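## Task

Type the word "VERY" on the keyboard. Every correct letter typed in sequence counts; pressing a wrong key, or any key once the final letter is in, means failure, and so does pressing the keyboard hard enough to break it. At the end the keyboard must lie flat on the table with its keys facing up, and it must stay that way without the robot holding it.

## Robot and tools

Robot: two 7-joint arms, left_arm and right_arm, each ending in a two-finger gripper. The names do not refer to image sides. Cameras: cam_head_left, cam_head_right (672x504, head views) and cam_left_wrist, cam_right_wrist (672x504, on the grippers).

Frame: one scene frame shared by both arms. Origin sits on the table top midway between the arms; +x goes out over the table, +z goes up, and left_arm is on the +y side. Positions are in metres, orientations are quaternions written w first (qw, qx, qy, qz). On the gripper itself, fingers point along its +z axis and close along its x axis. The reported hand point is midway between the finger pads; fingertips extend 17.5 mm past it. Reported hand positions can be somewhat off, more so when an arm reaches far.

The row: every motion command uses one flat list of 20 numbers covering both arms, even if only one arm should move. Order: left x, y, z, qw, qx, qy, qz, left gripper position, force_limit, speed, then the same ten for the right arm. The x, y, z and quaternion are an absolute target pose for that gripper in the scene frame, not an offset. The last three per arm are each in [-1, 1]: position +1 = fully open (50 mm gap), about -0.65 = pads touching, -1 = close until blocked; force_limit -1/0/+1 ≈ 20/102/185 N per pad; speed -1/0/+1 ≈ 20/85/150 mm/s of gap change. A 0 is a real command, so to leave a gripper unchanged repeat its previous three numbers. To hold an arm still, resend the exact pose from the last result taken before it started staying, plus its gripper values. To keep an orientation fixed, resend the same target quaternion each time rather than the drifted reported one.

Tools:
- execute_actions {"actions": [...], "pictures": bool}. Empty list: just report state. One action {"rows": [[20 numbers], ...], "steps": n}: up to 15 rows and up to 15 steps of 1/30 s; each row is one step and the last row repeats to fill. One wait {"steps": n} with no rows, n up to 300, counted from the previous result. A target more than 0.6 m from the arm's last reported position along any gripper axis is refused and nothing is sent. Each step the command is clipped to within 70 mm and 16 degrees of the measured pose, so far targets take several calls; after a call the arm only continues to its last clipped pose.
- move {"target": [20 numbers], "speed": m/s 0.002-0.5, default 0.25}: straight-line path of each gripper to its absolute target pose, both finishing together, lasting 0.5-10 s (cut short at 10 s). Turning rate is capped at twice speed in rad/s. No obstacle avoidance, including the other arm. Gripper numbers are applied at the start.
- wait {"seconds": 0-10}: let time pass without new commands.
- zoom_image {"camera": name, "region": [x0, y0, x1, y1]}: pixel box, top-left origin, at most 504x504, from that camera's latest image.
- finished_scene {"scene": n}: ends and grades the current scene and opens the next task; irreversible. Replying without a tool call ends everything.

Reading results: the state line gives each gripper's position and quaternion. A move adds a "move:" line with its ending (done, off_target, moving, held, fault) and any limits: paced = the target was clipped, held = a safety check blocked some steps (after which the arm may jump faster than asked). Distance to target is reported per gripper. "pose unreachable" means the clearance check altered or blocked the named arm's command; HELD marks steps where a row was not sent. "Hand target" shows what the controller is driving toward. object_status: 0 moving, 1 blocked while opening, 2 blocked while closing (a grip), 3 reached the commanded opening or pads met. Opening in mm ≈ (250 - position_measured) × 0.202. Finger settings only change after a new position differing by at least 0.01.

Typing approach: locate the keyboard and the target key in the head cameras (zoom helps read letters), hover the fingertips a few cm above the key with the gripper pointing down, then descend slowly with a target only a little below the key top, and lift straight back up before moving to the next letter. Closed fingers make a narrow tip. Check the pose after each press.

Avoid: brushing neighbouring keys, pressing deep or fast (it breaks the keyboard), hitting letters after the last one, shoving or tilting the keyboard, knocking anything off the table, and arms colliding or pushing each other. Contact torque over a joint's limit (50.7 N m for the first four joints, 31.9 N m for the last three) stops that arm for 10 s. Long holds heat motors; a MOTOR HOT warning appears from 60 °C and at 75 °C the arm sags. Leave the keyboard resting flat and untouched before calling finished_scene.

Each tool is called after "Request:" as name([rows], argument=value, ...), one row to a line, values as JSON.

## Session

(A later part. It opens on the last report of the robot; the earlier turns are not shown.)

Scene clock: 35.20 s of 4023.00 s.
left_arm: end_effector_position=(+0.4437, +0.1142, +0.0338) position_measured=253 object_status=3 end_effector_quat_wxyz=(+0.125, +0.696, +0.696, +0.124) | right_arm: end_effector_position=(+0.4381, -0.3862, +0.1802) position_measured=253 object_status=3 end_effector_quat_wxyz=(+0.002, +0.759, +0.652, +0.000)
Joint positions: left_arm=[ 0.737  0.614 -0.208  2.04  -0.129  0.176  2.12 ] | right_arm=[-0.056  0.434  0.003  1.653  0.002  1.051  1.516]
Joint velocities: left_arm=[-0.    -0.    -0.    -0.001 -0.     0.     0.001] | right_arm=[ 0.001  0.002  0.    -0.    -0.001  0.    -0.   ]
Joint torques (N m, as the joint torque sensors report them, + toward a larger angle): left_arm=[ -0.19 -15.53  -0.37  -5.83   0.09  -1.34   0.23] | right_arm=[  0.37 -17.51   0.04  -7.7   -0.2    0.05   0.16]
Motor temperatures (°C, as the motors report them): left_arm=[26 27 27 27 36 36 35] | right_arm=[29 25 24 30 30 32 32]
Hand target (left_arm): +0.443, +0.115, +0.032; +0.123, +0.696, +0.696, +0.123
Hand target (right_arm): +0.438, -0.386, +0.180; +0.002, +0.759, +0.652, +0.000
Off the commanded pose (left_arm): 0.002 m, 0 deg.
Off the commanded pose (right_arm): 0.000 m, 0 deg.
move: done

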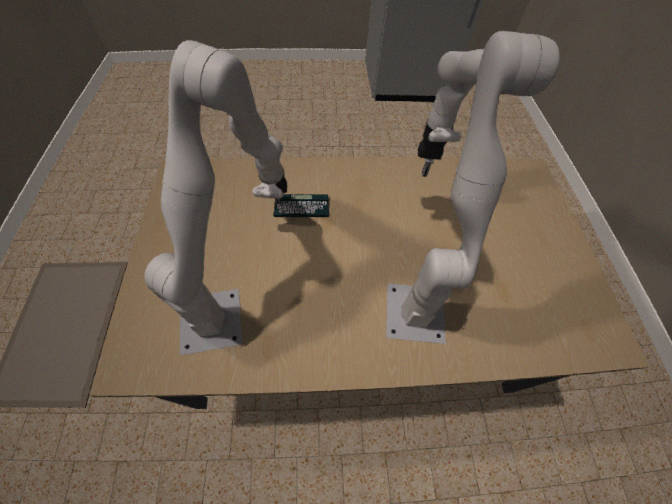

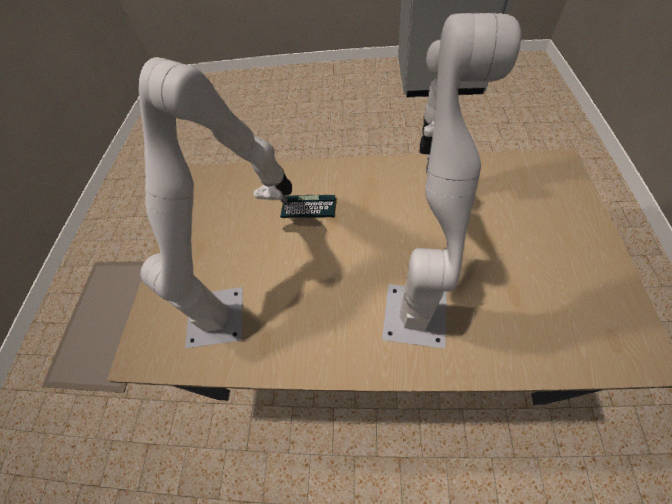

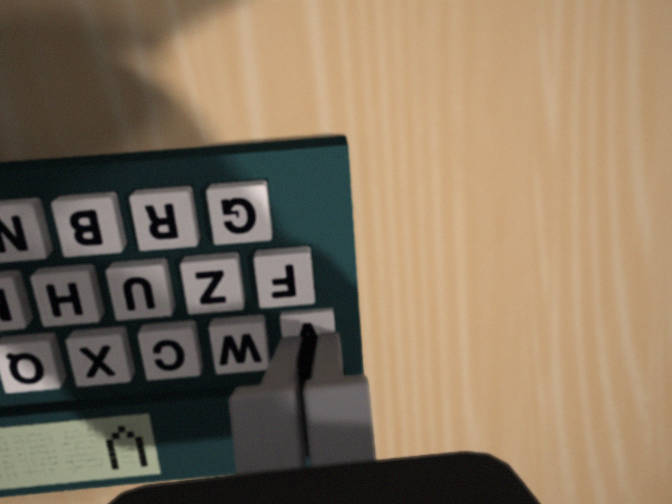

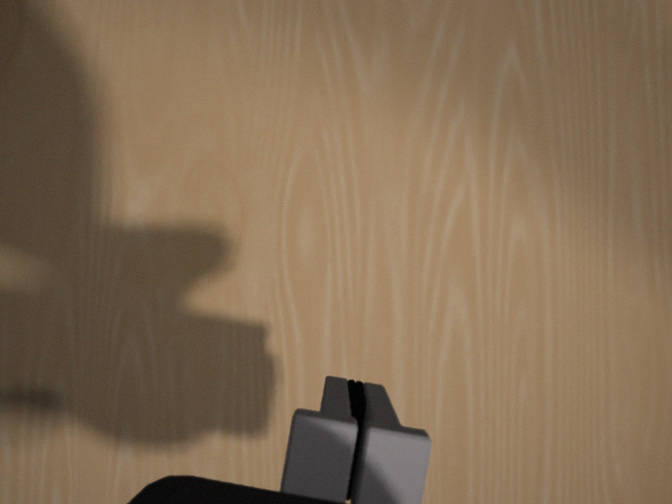

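Request:
move(target=[0.443,0.1145,0.044,0.123,0.696,0.696,0.123,-1,0,0,0.4381,-0.3862,0.1802,0.002,0.759,0.652,0,-1,0,0], speed=0.03)

Request:
move(target=[0.451,-0.037,0.044,0.123,0.696,0.696,0.123,-1,0,0,0.4381,-0.3862,0.1802,0.002,0.759,0.652,0,-1,0,0], speed=0.12)

Scene clock: 41.47 s of 4023.00 s.
left_arm: end_effector_position=(+0.4429, +0.1145, +0.0439) position_measured=253 object_status=3 end_effector_quat_wxyz=(+0.123, +0.696, +0.696, +0.123) | right_arm: end_effector_position=(+0.4381, -0.3862, +0.1802) position_measured=253 object_status=3 end_effector_quat_wxyz=(+0.002, +0.759, +0.652, +0.000)
Joint positions: left_arm=[ 0.736  0.59  -0.205  2.033 -0.131  0.21   2.117] | right_arm=[-0.056  0.434  0.003  1.653  0.002  1.051  1.516]
Joint velocities: left_arm=[-0.    -0.003 -0.    -0.001  0.001  0.001 -0.   ] | right_arm=[ 0.001  0.002 -0.    -0.     0.    -0.    -0.   ]
Joint torques (N m, as the joint torque sensors report them, + toward a larger angle): left_arm=[  0.04 -18.44  -0.45  -5.98   0.09  -0.87   0.07] | right_arm=[  0.42 -17.29  -0.21  -7.89  -0.18   0.12   0.12]
Motor temperatures (°C, as the motors report them): left_arm=[26 27 27 27 36 36 35] | right_arm=[29 26 24 30 30 32 32]
Hand target (left_arm): +0.443, +0.114, +0.044; +0.123, +0.696, +0.696, +0.123
Hand target (right_arm): +0.438, -0.386, +0.180; +0.002, +0.759, +0.652, +0.000
Off the commanded pose (left_arm): 0.000 m, 0 deg.
Off the commanded pose (right_arm): 0.000 m, 0 deg.
After step 90, 2.57 s passed at rest.
move: done

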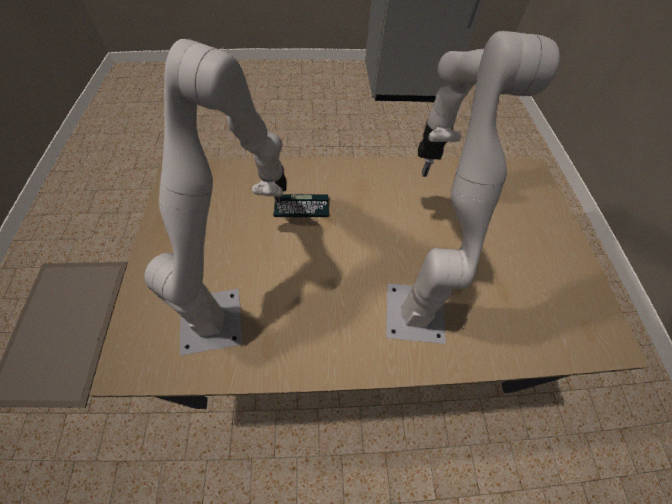

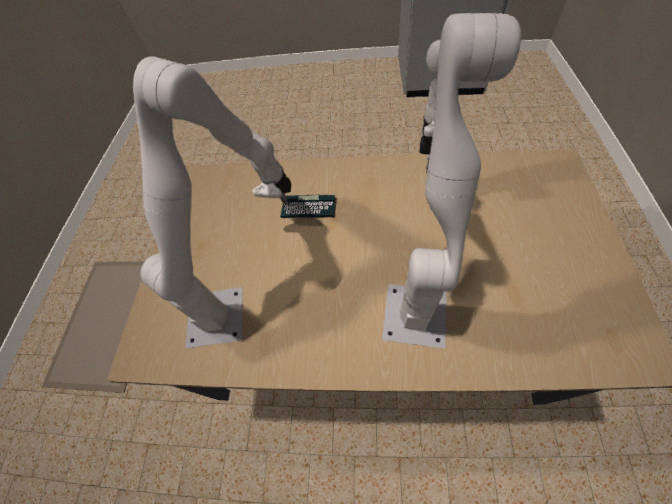

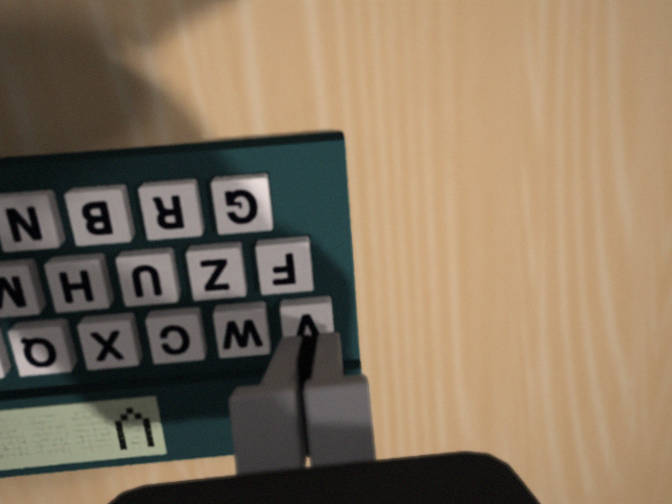

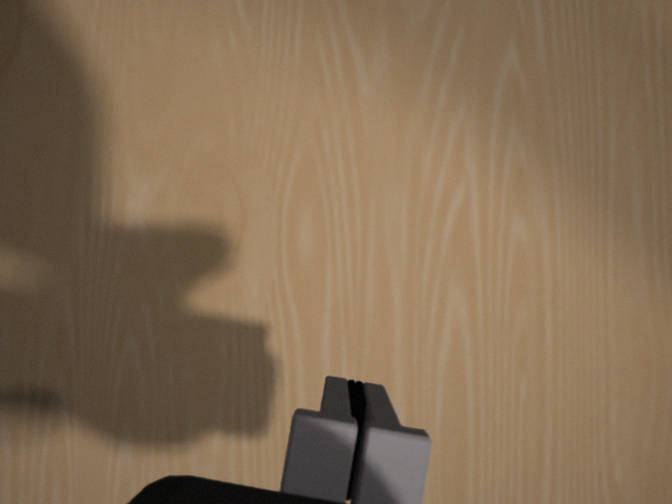

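Scene clock: 43.10 s of 4023.00 s.
left_arm: end_effector_position=(+0.4518, -0.0369, +0.0441) position_measured=253 object_status=3 end_effector_quat_wxyz=(+0.123, +0.696, +0.696, +0.123) | right_arm: end_effector_position=(+0.4381, -0.3862, +0.1802) position_measured=253 object_status=3 end_effector_quat_wxyz=(+0.002, +0.759, +0.652, +0.000)
Joint positions: left_arm=[ 1.05   0.737 -0.281  1.696 -0.083  0.459  2.345] | right_arm=[-0.056  0.434  0.003  1.653  0.002  1.051  1.516]
Joint velocities: left_arm=[ 0.004  0.006  0.001 -0.001 -0.001 -0.     0.002] | right_arm=[ 0.001  0.001 -0.     0.     0.     0.     0.   ]
Joint torques (N m, as the joint torque sensors report them, + toward a larger angle): left_arm=[  0.31 -21.7   -1.59  -7.77  -0.41  -0.36  -0.16] | right_arm=[  0.33 -17.31   0.21  -7.65  -0.12   0.1   -0.03]
Motor temperatures (°C, as the motors report them): left_arm=[26 27 27 27 36 36 35] | right_arm=[29 26 24 30 30 32 32]
Hand target (left_arm): +0.452, -0.037, +0.044; +0.123, +0.697, +0.696, +0.123
Hand target (right_arm): +0.438, -0.386, +0.180; +0.002, +0.759, +0.652, +0.000
Off the commanded pose (left_arm): 0.001 m, 0 deg.
Off the commanded pose (right_arm): 0.000 m, 0 deg.
move: done

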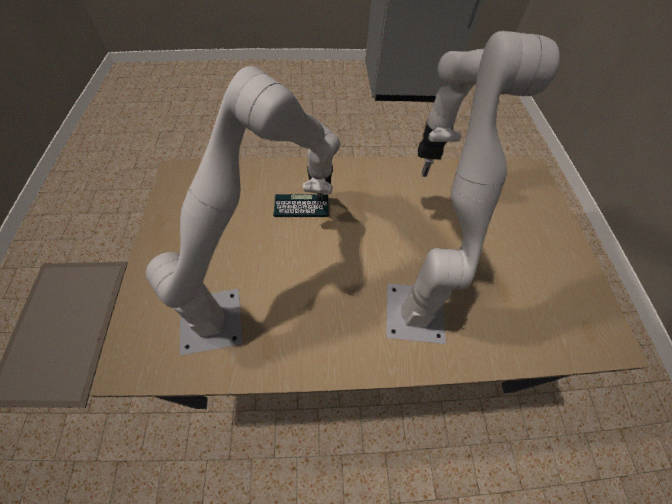

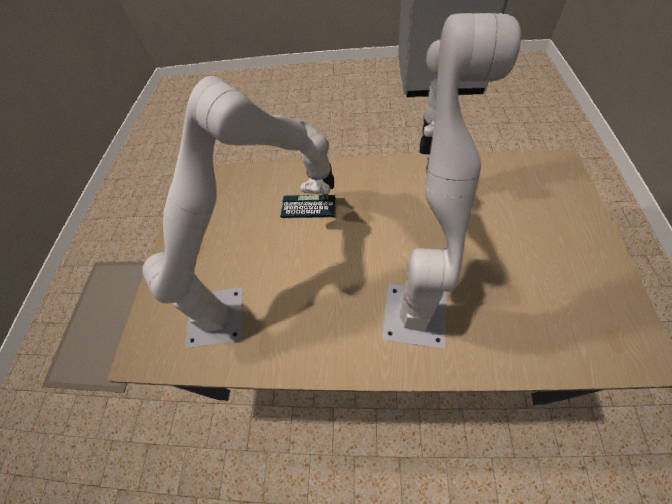

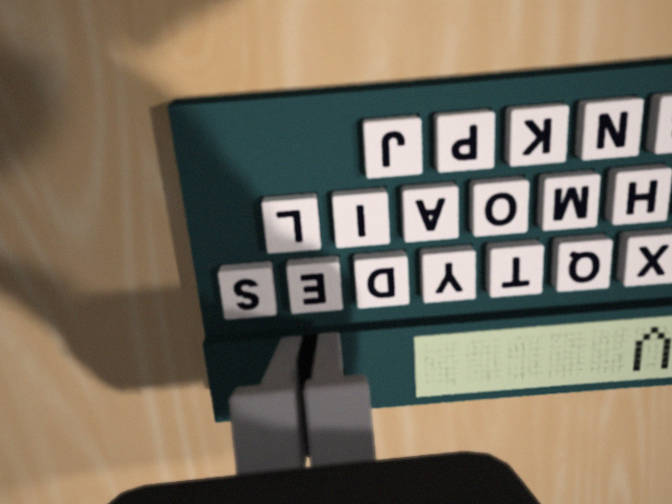

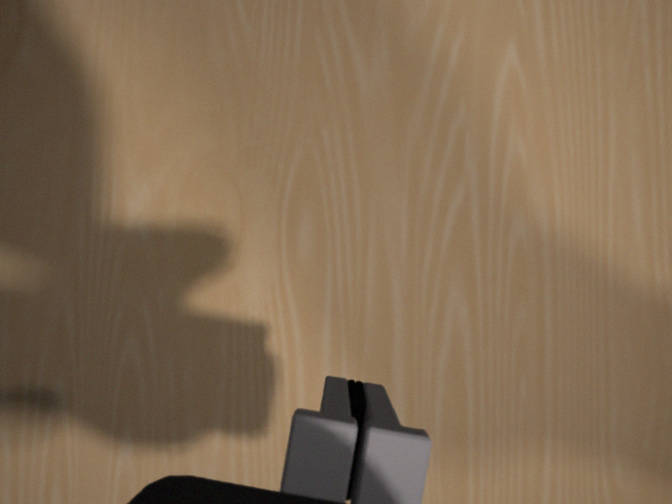

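Request:
move(target=[0.4395,-0.036,0.042,0.123,0.696,0.696,0.123,-1,0,0,0.4381,-0.3862,0.1802,0.002,0.759,0.652,0,-1,0,0], speed=0.03)

Scene clock: 45.80 s of 4023.00 s.
left_arm: end_effector_position=(+0.4396, -0.0358, +0.0419) position_measured=253 object_status=3 end_effector_quat_wxyz=(+0.123, +0.696, +0.696, +0.123) | right_arm: end_effector_position=(+0.4381, -0.3862, +0.1802) position_measured=253 object_status=3 end_effector_quat_wxyz=(+0.002, +0.759, +0.652, +0.000)
Joint positions: left_arm=[ 1.074  0.728 -0.291  1.73  -0.084  0.44   2.362] | right_arm=[-0.056  0.434  0.003  1.653  0.002  1.051  1.516]
Joint velocities: left_arm=[ 0.003 -0.002 -0.001  0.001 -0.    -0.001  0.002] | right_arm=[-0.001  0.     0.     0.    -0.     0.    -0.   ]
Joint torques (N m, as the joint torque sensors report them, + toward a larger angle): left_arm=[ -0.2  -21.7   -1.59  -7.17  -0.11  -0.86   0.22] | right_arm=[  0.27 -17.19   0.17  -7.75  -0.19   0.05   0.11]
Motor temperatures (°C, as the motors report them): left_arm=[26 27 27 27 36 36 35] | right_arm=[29 26 24 30 30 32 32]
Hand target (left_arm): +0.440, -0.036, +0.042; +0.123, +0.696, +0.696, +0.123
Hand target (right_arm): +0.438, -0.386, +0.180; +0.002, +0.759, +0.652, +0.000
Off the commanded pose (left_arm): 0.000 m, 0 deg.
Off the commanded pose (right_arm): 0.000 m, 0 deg.
move: done

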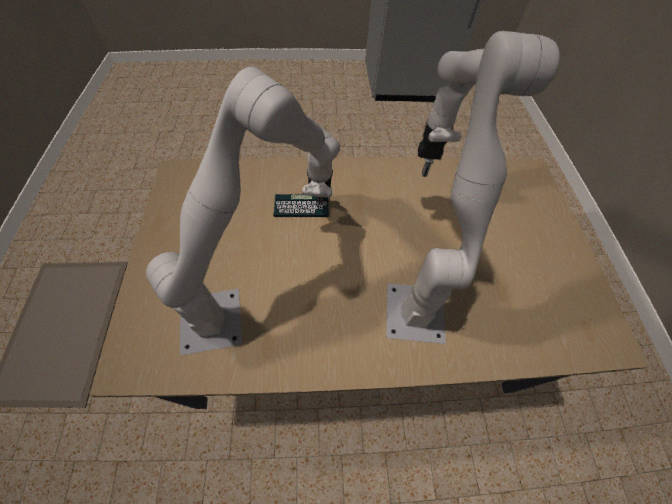

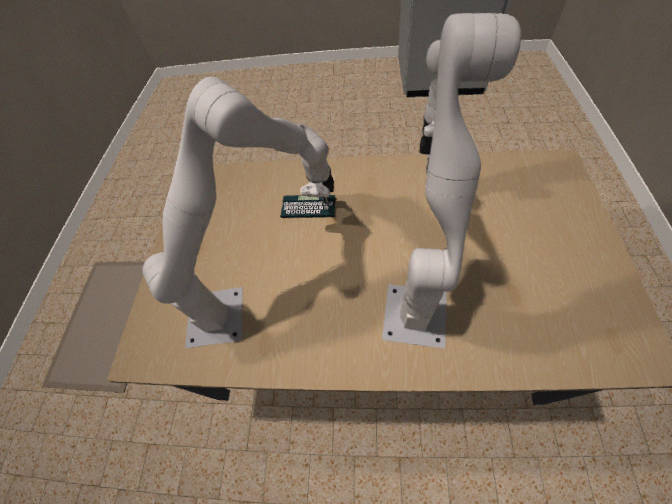

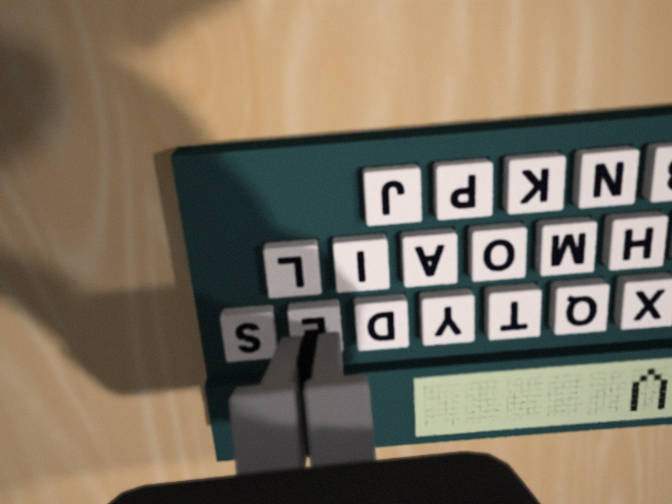

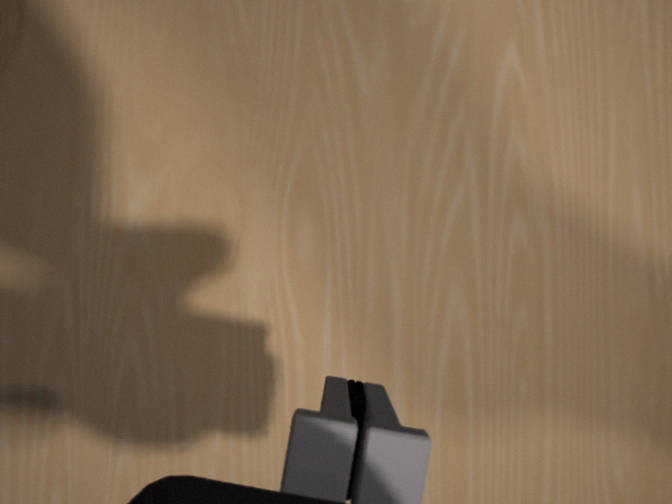

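Request:
move(target=[0.4395,-0.035,0.035,0.123,0.696,0.696,0.123,-1,0,0,0.4381,-0.3862,0.1802,0.002,0.759,0.652,0,-1,0,0], speed=0.008)

Scene clock: 49.57 s of 4023.00 s.
left_arm: end_effector_position=(+0.4396, -0.0352, +0.0353) position_measured=253 object_status=3 end_effector_quat_wxyz=(+0.123, +0.696, +0.696, +0.123) | right_arm: end_effector_position=(+0.4381, -0.3862, +0.1802) position_measured=253 object_status=3 end_effector_quat_wxyz=(+0.002, +0.759, +0.652, +0.000)
Joint positions: left_arm=[ 1.073  0.739 -0.291  1.737 -0.083  0.421  2.363] | right_arm=[-0.056  0.434  0.003  1.653  0.002  1.051  1.516]
Joint velocities: left_arm=[-0.     0.001  0.    -0.     0.    -0.    -0.001] | right_arm=[-0.    -0.001  0.     0.001  0.    -0.    -0.001]
Joint torques (N m, as the joint torque sensors report them, + toward a larger angle): left_arm=[ -0.05 -21.45  -1.56  -7.13  -0.15  -0.79   0.01] | right_arm=[  0.34 -17.47   0.01  -7.88  -0.16   0.06   0.11]
Motor temperatures (°C, as the motors report them): left_arm=[26 27 27 27 36 36 35] | right_arm=[29 26 24 30 30 32 32]
Hand target (left_arm): +0.440, -0.035, +0.035; +0.123, +0.696, +0.696, +0.123
Hand target (right_arm): +0.438, -0.386, +0.180; +0.002, +0.759, +0.652, +0.000
Off the commanded pose (left_arm): 0.000 m, 0 deg.
Off the commanded pose (right_arm): 0.000 m, 0 deg.
move: done

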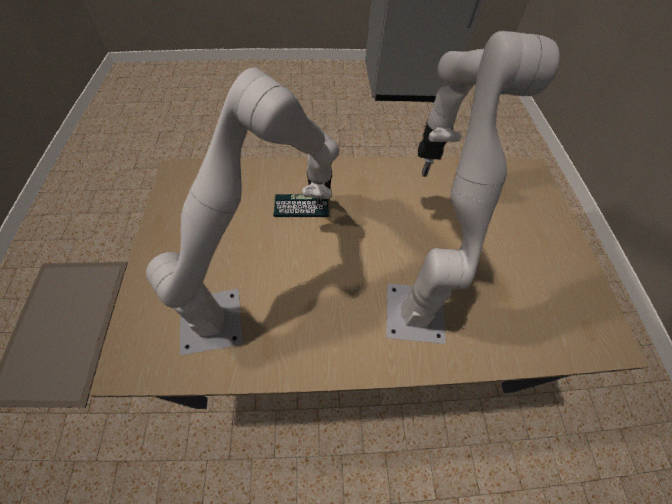

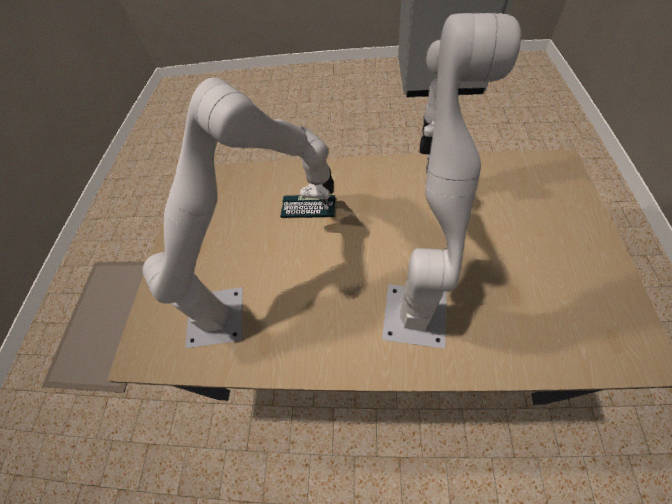

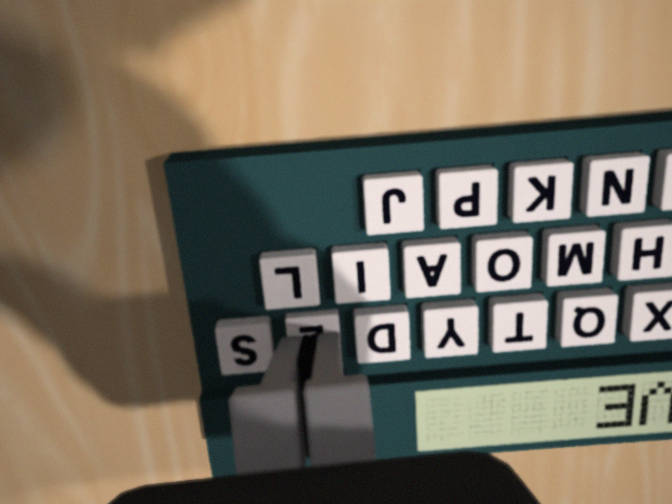

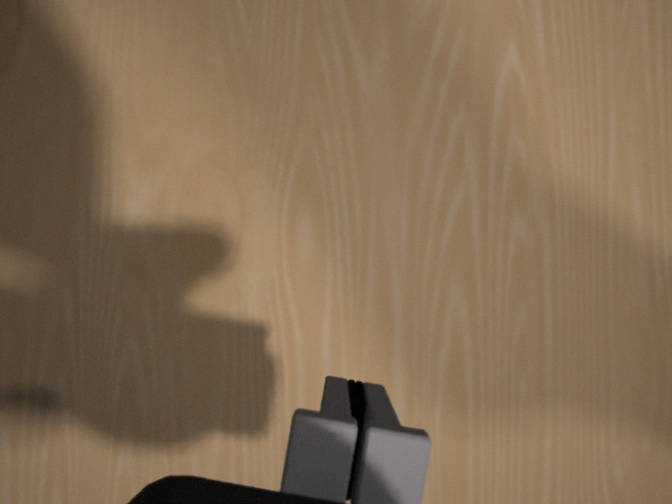

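Request:
move(target=[0.4395,-0.035,0.044,0.123,0.696,0.696,0.123,-1,0,0,0.4381,-0.3862,0.1802,0.002,0.759,0.652,0,-1,0,0], speed=0.03)

Request:
move(target=[0.4045,0.0825,0.043,0.123,0.696,0.696,0.123,-1,0,0,0.4381,-0.3862,0.1802,0.002,0.759,0.652,0,-1,0,0], speed=0.12)

Scene clock: 55.07 s of 4023.00 s.
left_arm: end_effector_position=(+0.4395, -0.0350, +0.0439) position_measured=253 object_status=3 end_effector_quat_wxyz=(+0.123, +0.696, +0.696, +0.123) | right_arm: end_effector_position=(+0.4381, -0.3862, +0.1802) position_measured=253 object_status=3 end_effector_quat_wxyz=(+0.002, +0.759, +0.652, +0.000)
Joint positions: left_arm=[ 1.073  0.723 -0.291  1.732 -0.085  0.442  2.36 ] | right_arm=[-0.056  0.434  0.003  1.653  0.002  1.051  1.516]
Joint velocities: left_arm=[ 0.    -0.002  0.    -0.001  0.001  0.001  0.   ] | right_arm=[-0. -0.  0. -0. -0. -0. -0.]
Joint torques (N m, as the joint torque sensors report them, + toward a larger angle): left_arm=[ -0.31 -21.97  -1.97  -7.27  -0.26  -0.48   0.12] | right_arm=[  0.24 -17.35  -0.02  -7.92  -0.07  -0.03   0.25]
Motor temperatures (°C, as the motors report them): left_arm=[26 27 27 27 36 36 35] | right_arm=[29 26 24 30 30 32 32]
Hand target (left_arm): +0.439, -0.035, +0.044; +0.123, +0.696, +0.696, +0.123
Hand target (right_arm): +0.438, -0.386, +0.180; +0.002, +0.759, +0.652, -0.000
Off the commanded pose (left_arm): 0.000 m, 0 deg.
Off the commanded pose (right_arm): 0.000 m, 0 deg.
After step 90, 1.80 s passed at rest.
move: done

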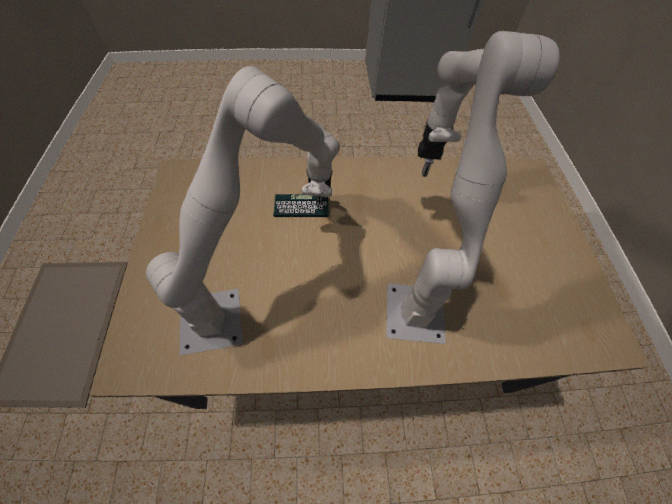

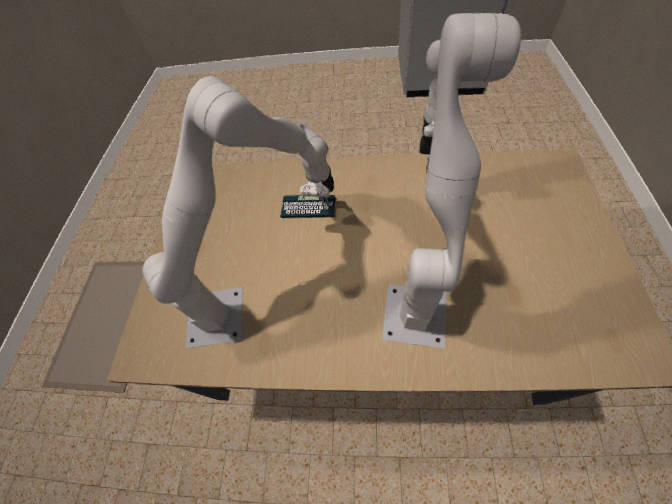

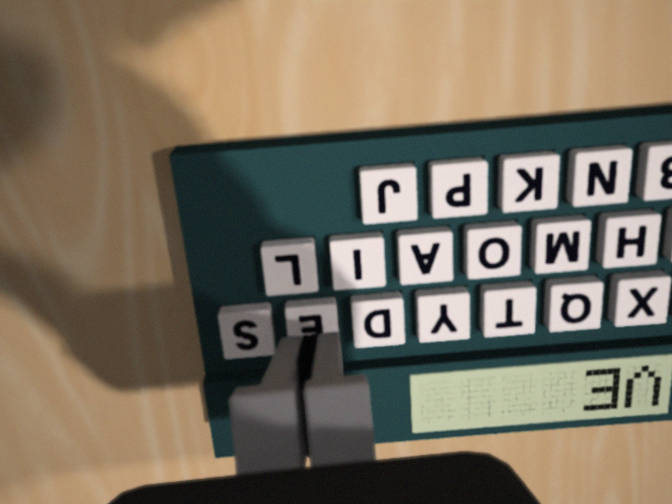

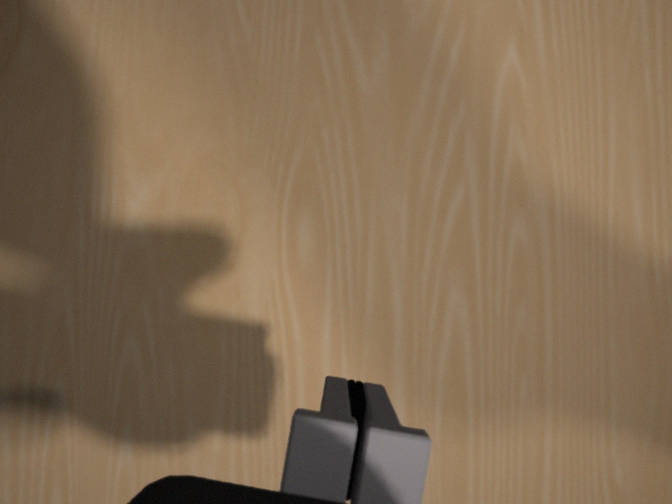

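Scene clock: 56.47 s of 4023.00 s.
left_arm: end_effector_position=(+0.4039, +0.0823, +0.0430) position_measured=253 object_status=3 end_effector_quat_wxyz=(+0.123, +0.696, +0.696, +0.123) | right_arm: end_effector_position=(+0.4381, -0.3862, +0.1802) position_measured=253 object_status=3 end_effector_quat_wxyz=(+0.002, +0.759, +0.652, +0.000)
Joint positions: left_arm=[ 0.918  0.577 -0.283  2.084 -0.128  0.198  2.234] | right_arm=[-0.056  0.434  0.003  1.653  0.002  1.051  1.516]
Joint velocities: left_arm=[-0.007 -0.005 -0.     0.001  0.002 -0.001 -0.001] | right_arm=[-0.     0.     0.     0.001  0.    -0.     0.   ]
Joint torques (N m, as the joint torque sensors report them, + toward a larger angle): left_arm=[  0.2  -17.46  -0.84  -5.92   0.06  -0.84   0.15] | right_arm=[  0.19 -17.2    0.23  -7.72  -0.12   0.12   0.09]
Motor temperatures (°C, as the motors report them): left_arm=[26 27 27 27 36 36 35] | right_arm=[29 26 24 30 30 32 32]
Hand target (left_arm): +0.404, +0.083, +0.043; +0.123, +0.696, +0.697, +0.123
Hand target (right_arm): +0.438, -0.386, +0.180; +0.002, +0.759, +0.652, +0.000
Off the commanded pose (left_arm): 0.001 m, 0 deg.
Off the commanded pose (right_arm): 0.000 m, 0 deg.
move: done

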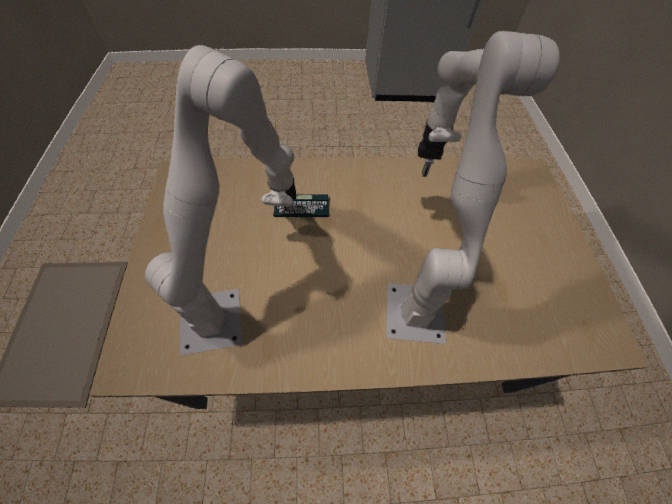

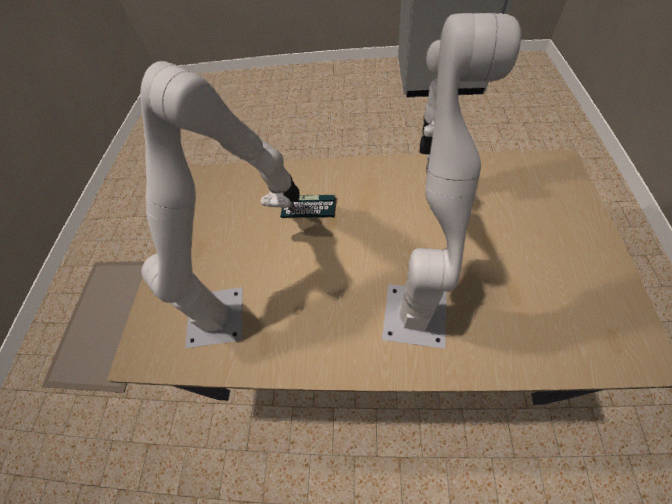

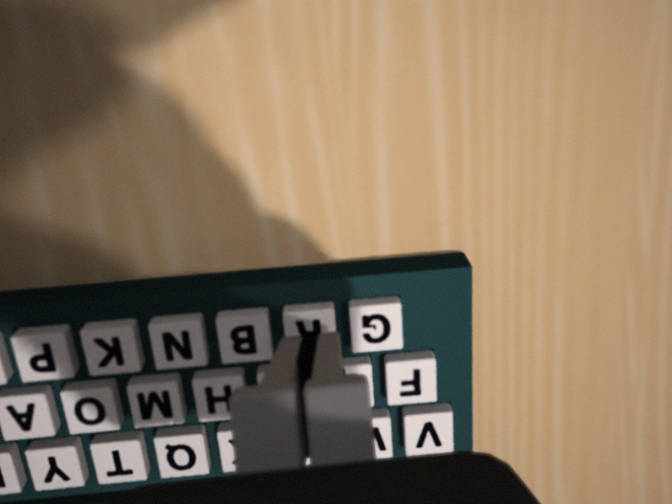

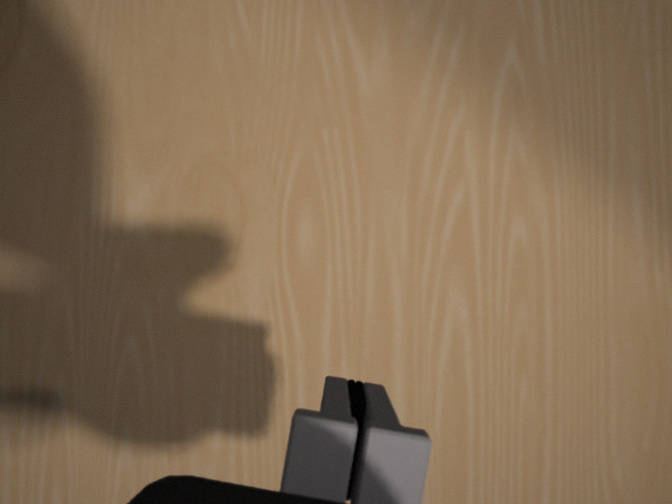

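Request:
move(target=[0.4035,0.0825,0.0347,0.123,0.696,0.696,0.123,-1,0,0,0.4381,-0.3862,0.1802,0.002,0.759,0.652,0,-1,0,0], speed=0.008)

Request:
move(target=[0.4045,0.0825,0.044,0.123,0.696,0.696,0.123,-1,0,0,0.4381,-0.3862,0.1802,0.002,0.759,0.652,0,-1,0,0], speed=0.03)

Request:
move(target=[0.4405,0.003,0.043,0.123,0.696,0.696,0.123,-1,0,0,0.4381,-0.3862,0.1802,0.002,0.759,0.652,0,-1,0,0], speed=0.12)

Scene clock: 61.17 s of 4023.00 s.
left_arm: end_effector_position=(+0.4037, +0.0825, +0.0349) position_measured=253 object_status=3 end_effector_quat_wxyz=(+0.123, +0.696, +0.696, +0.123) | right_arm: end_effector_position=(+0.4381, -0.3862, +0.1802) position_measured=253 object_status=3 end_effector_quat_wxyz=(+0.002, +0.759, +0.652, +0.000)
Joint positions: left_arm=[ 0.917  0.597 -0.283  2.091 -0.126  0.171  2.237] | right_arm=[-0.056  0.434  0.003  1.653  0.002  1.051  1.516]
Joint velocities: left_arm=[ 0.     0.001  0.    -0.001 -0.    -0.001 -0.   ] | right_arm=[ 0.    -0.     0.    -0.001 -0.001  0.     0.001]
Joint torques (N m, as the joint torque sensors report them, + toward a larger angle): left_arm=[ -0.11 -17.77  -0.85  -5.41   0.04  -0.91   0.2 ] | right_arm=[  0.48 -17.61   0.13  -7.9   -0.27   0.06   0.14]
Motor temperatures (°C, as the motors report them): left_arm=[26 28 27 27 36 36 35] | right_arm=[29 26 24 30 30 32 32]
Hand target (left_arm): +0.404, +0.083, +0.035; +0.123, +0.696, +0.696, +0.123
Hand target (right_arm): +0.438, -0.386, +0.180; +0.002, +0.759, +0.652, -0.000
Off the commanded pose (left_arm): 0.000 m, 0 deg.
Off the commanded pose (right_arm): 0.000 m, 0 deg.
After step 90, 0.40 s passed at rest.
move: done

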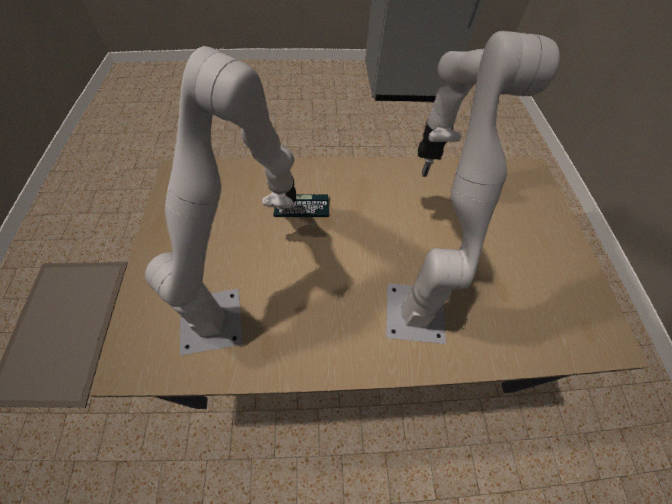

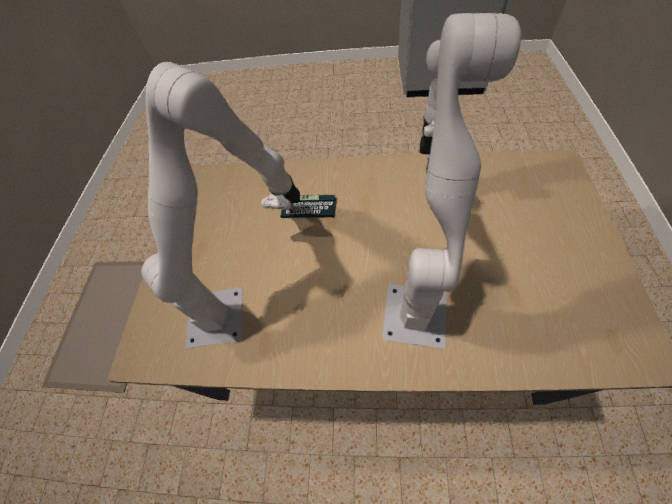

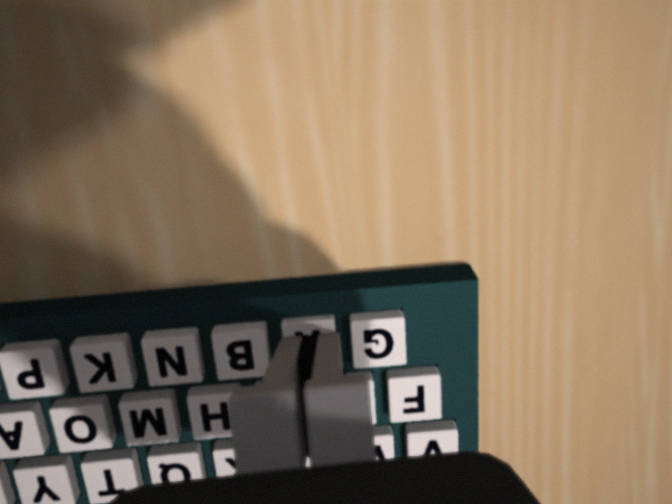

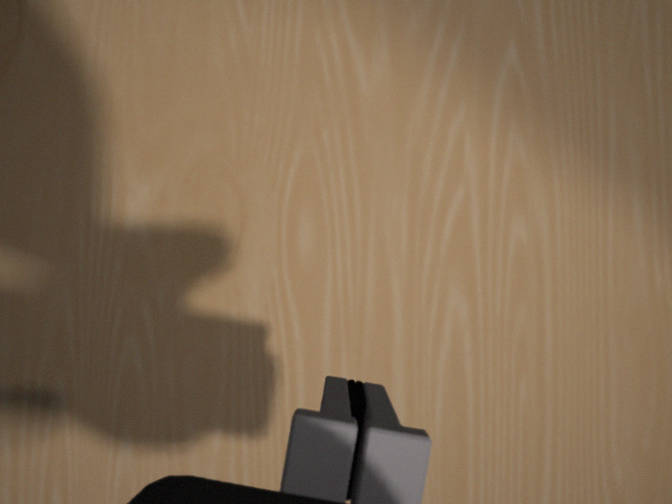

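Scene clock: 61.87 s of 4023.00 s.
left_arm: end_effector_position=(+0.4044, +0.0825, +0.0439) position_measured=253 object_status=3 end_effector_quat_wxyz=(+0.123, +0.696, +0.696, +0.123) | right_arm: end_effector_position=(+0.4381, -0.3862, +0.1802) position_measured=253 object_status=3 end_effector_quat_wxyz=(+0.002, +0.759, +0.652, +0.000)
Joint positions: left_arm=[ 0.916  0.575 -0.281  2.083 -0.128  0.201  2.232] | right_arm=[-0.056  0.434  0.003  1.653  0.002  1.051  1.516]
Joint velocities: left_arm=[-0.    -0.003  0.     0.001  0.     0.    -0.001] | right_arm=[-0. -0. -0.  0. -0.  0. -0.]
Joint torques (N m, as the joint torque sensors report them, + toward a larger angle): left_arm=[ -0.31 -17.7   -0.8   -5.89   0.03  -0.69  -0.19] | right_arm=[  0.25 -17.39  -0.2   -7.62  -0.24   0.11   0.14]
Motor temperatures (°C, as the motors report them): left_arm=[26 28 27 27 36 36 35] | right_arm=[29 26 24 30 30 32 32]
Hand target (left_arm): +0.404, +0.082, +0.044; +0.123, +0.696, +0.696, +0.123
Hand target (right_arm): +0.438, -0.386, +0.180; +0.002, +0.759, +0.652, +0.000
Off the commanded pose (left_arm): 0.000 m, 0 deg.
Off the commanded pose (right_arm): 0.000 m, 0 deg.
move: done

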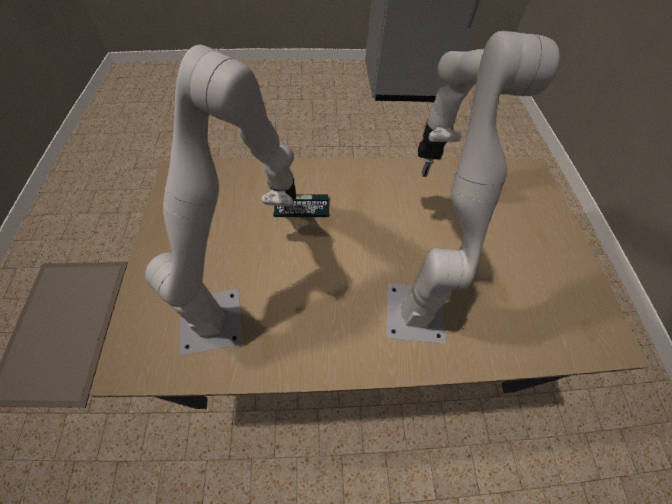

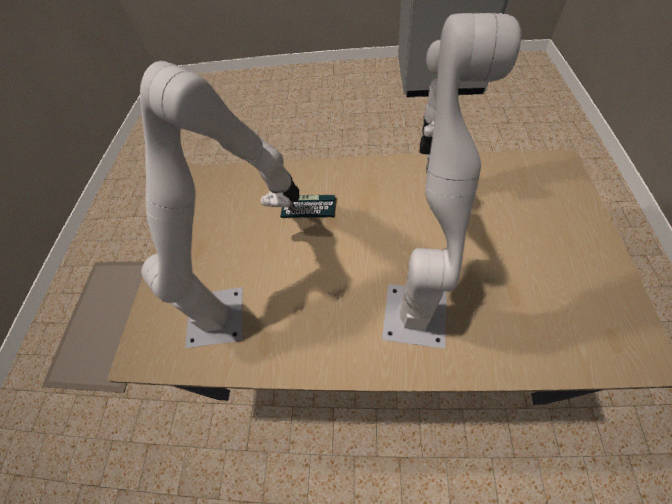

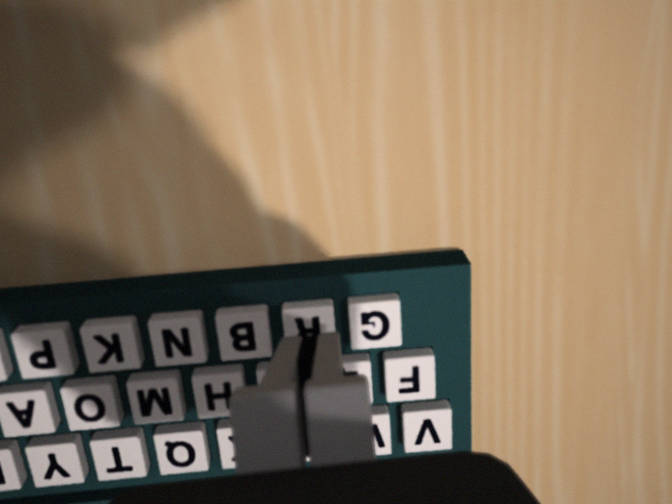

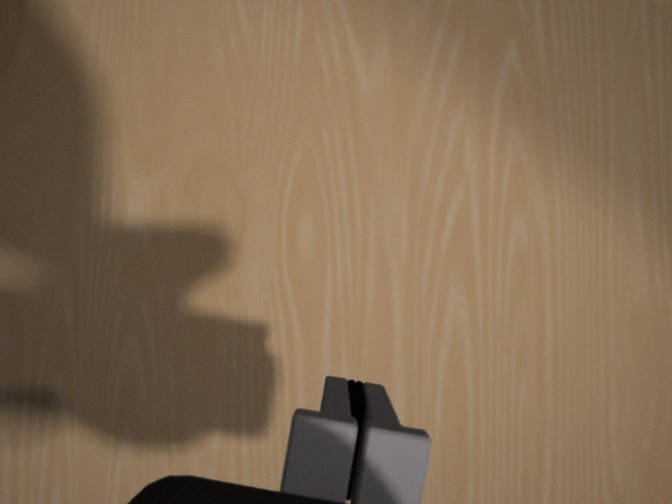

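Scene clock: 62.97 s of 4023.00 s.
left_arm: end_effector_position=(+0.4409, +0.0030, +0.0431) position_measured=253 object_status=3 end_effector_quat_wxyz=(+0.123, +0.696, +0.696, +0.123) | right_arm: end_effector_position=(+0.4381, -0.3862, +0.1802) position_measured=253 object_status=3 end_effector_quat_wxyz=(+0.002, +0.759, +0.652, +0.000)
Joint positions: left_arm=[ 1.006  0.685 -0.278  1.822 -0.095  0.373  2.307] | right_arm=[-0.056  0.434  0.003  1.653  0.002  1.051  1.516]
Joint velocities: left_arm=[ 0.002  0.007  0.    -0.001 -0.     0.002  0.001] | right_arm=[ 0.     0.001 -0.    -0.001 -0.     0.    -0.   ]
Joint torques (N m, as the joint torque sensors report them, + toward a larger angle): left_arm=[  0.31 -20.7   -1.11  -7.18  -0.17  -1.06  -0.08] | right_arm=[  0.39 -17.22  -0.2   -7.76  -0.08   0.08   0.31]
Motor temperatures (°C, as the motors report them): left_arm=[26 28 27 27 36 36 35] | right_arm=[29 26 24 30 30 32 32]
Hand target (left_arm): +0.441, +0.003, +0.043; +0.123, +0.696, +0.696, +0.123
Hand target (right_arm): +0.438, -0.386, +0.180; +0.002, +0.759, +0.652, +0.000
Off the commanded pose (left_arm): 0.000 m, 0 deg.
Off the commanded pose (right_arm): 0.000 m, 0 deg.
move: done

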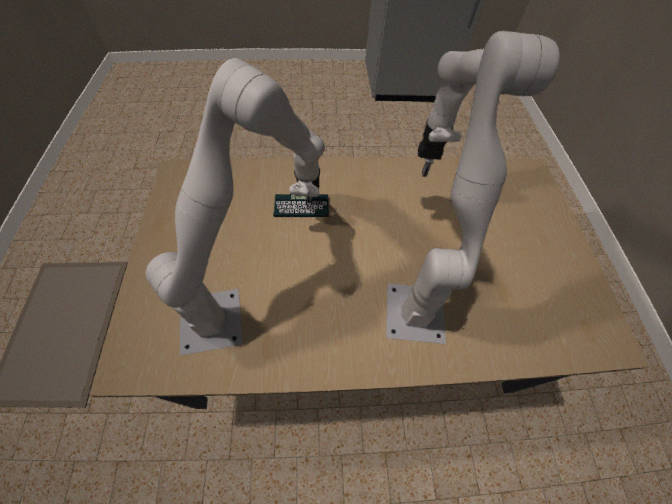

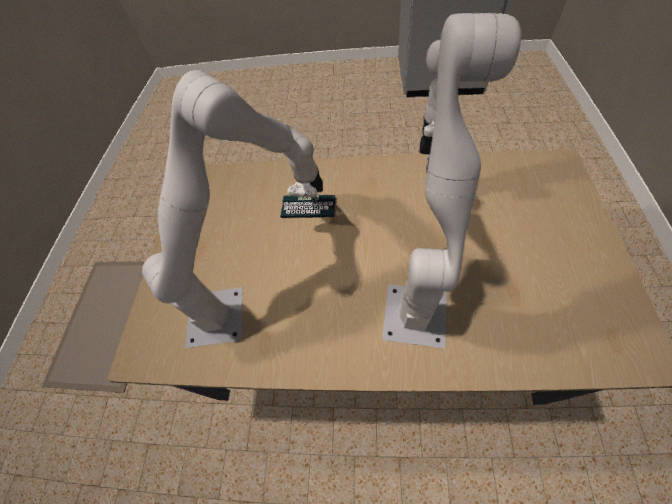

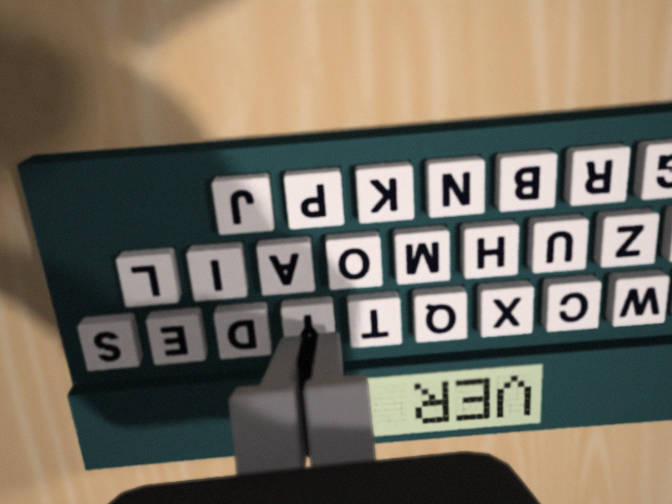

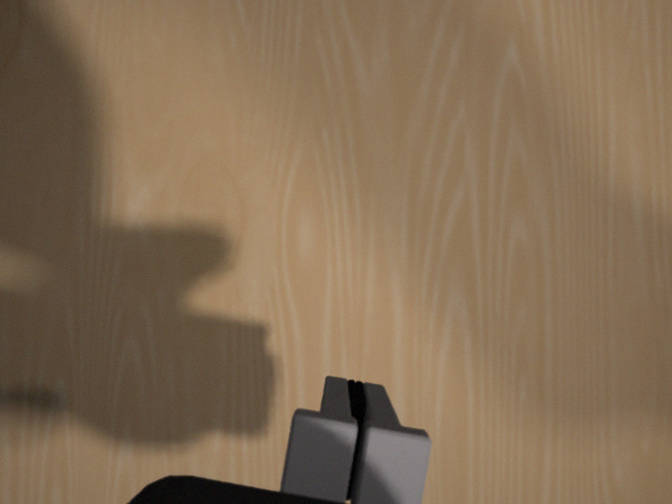

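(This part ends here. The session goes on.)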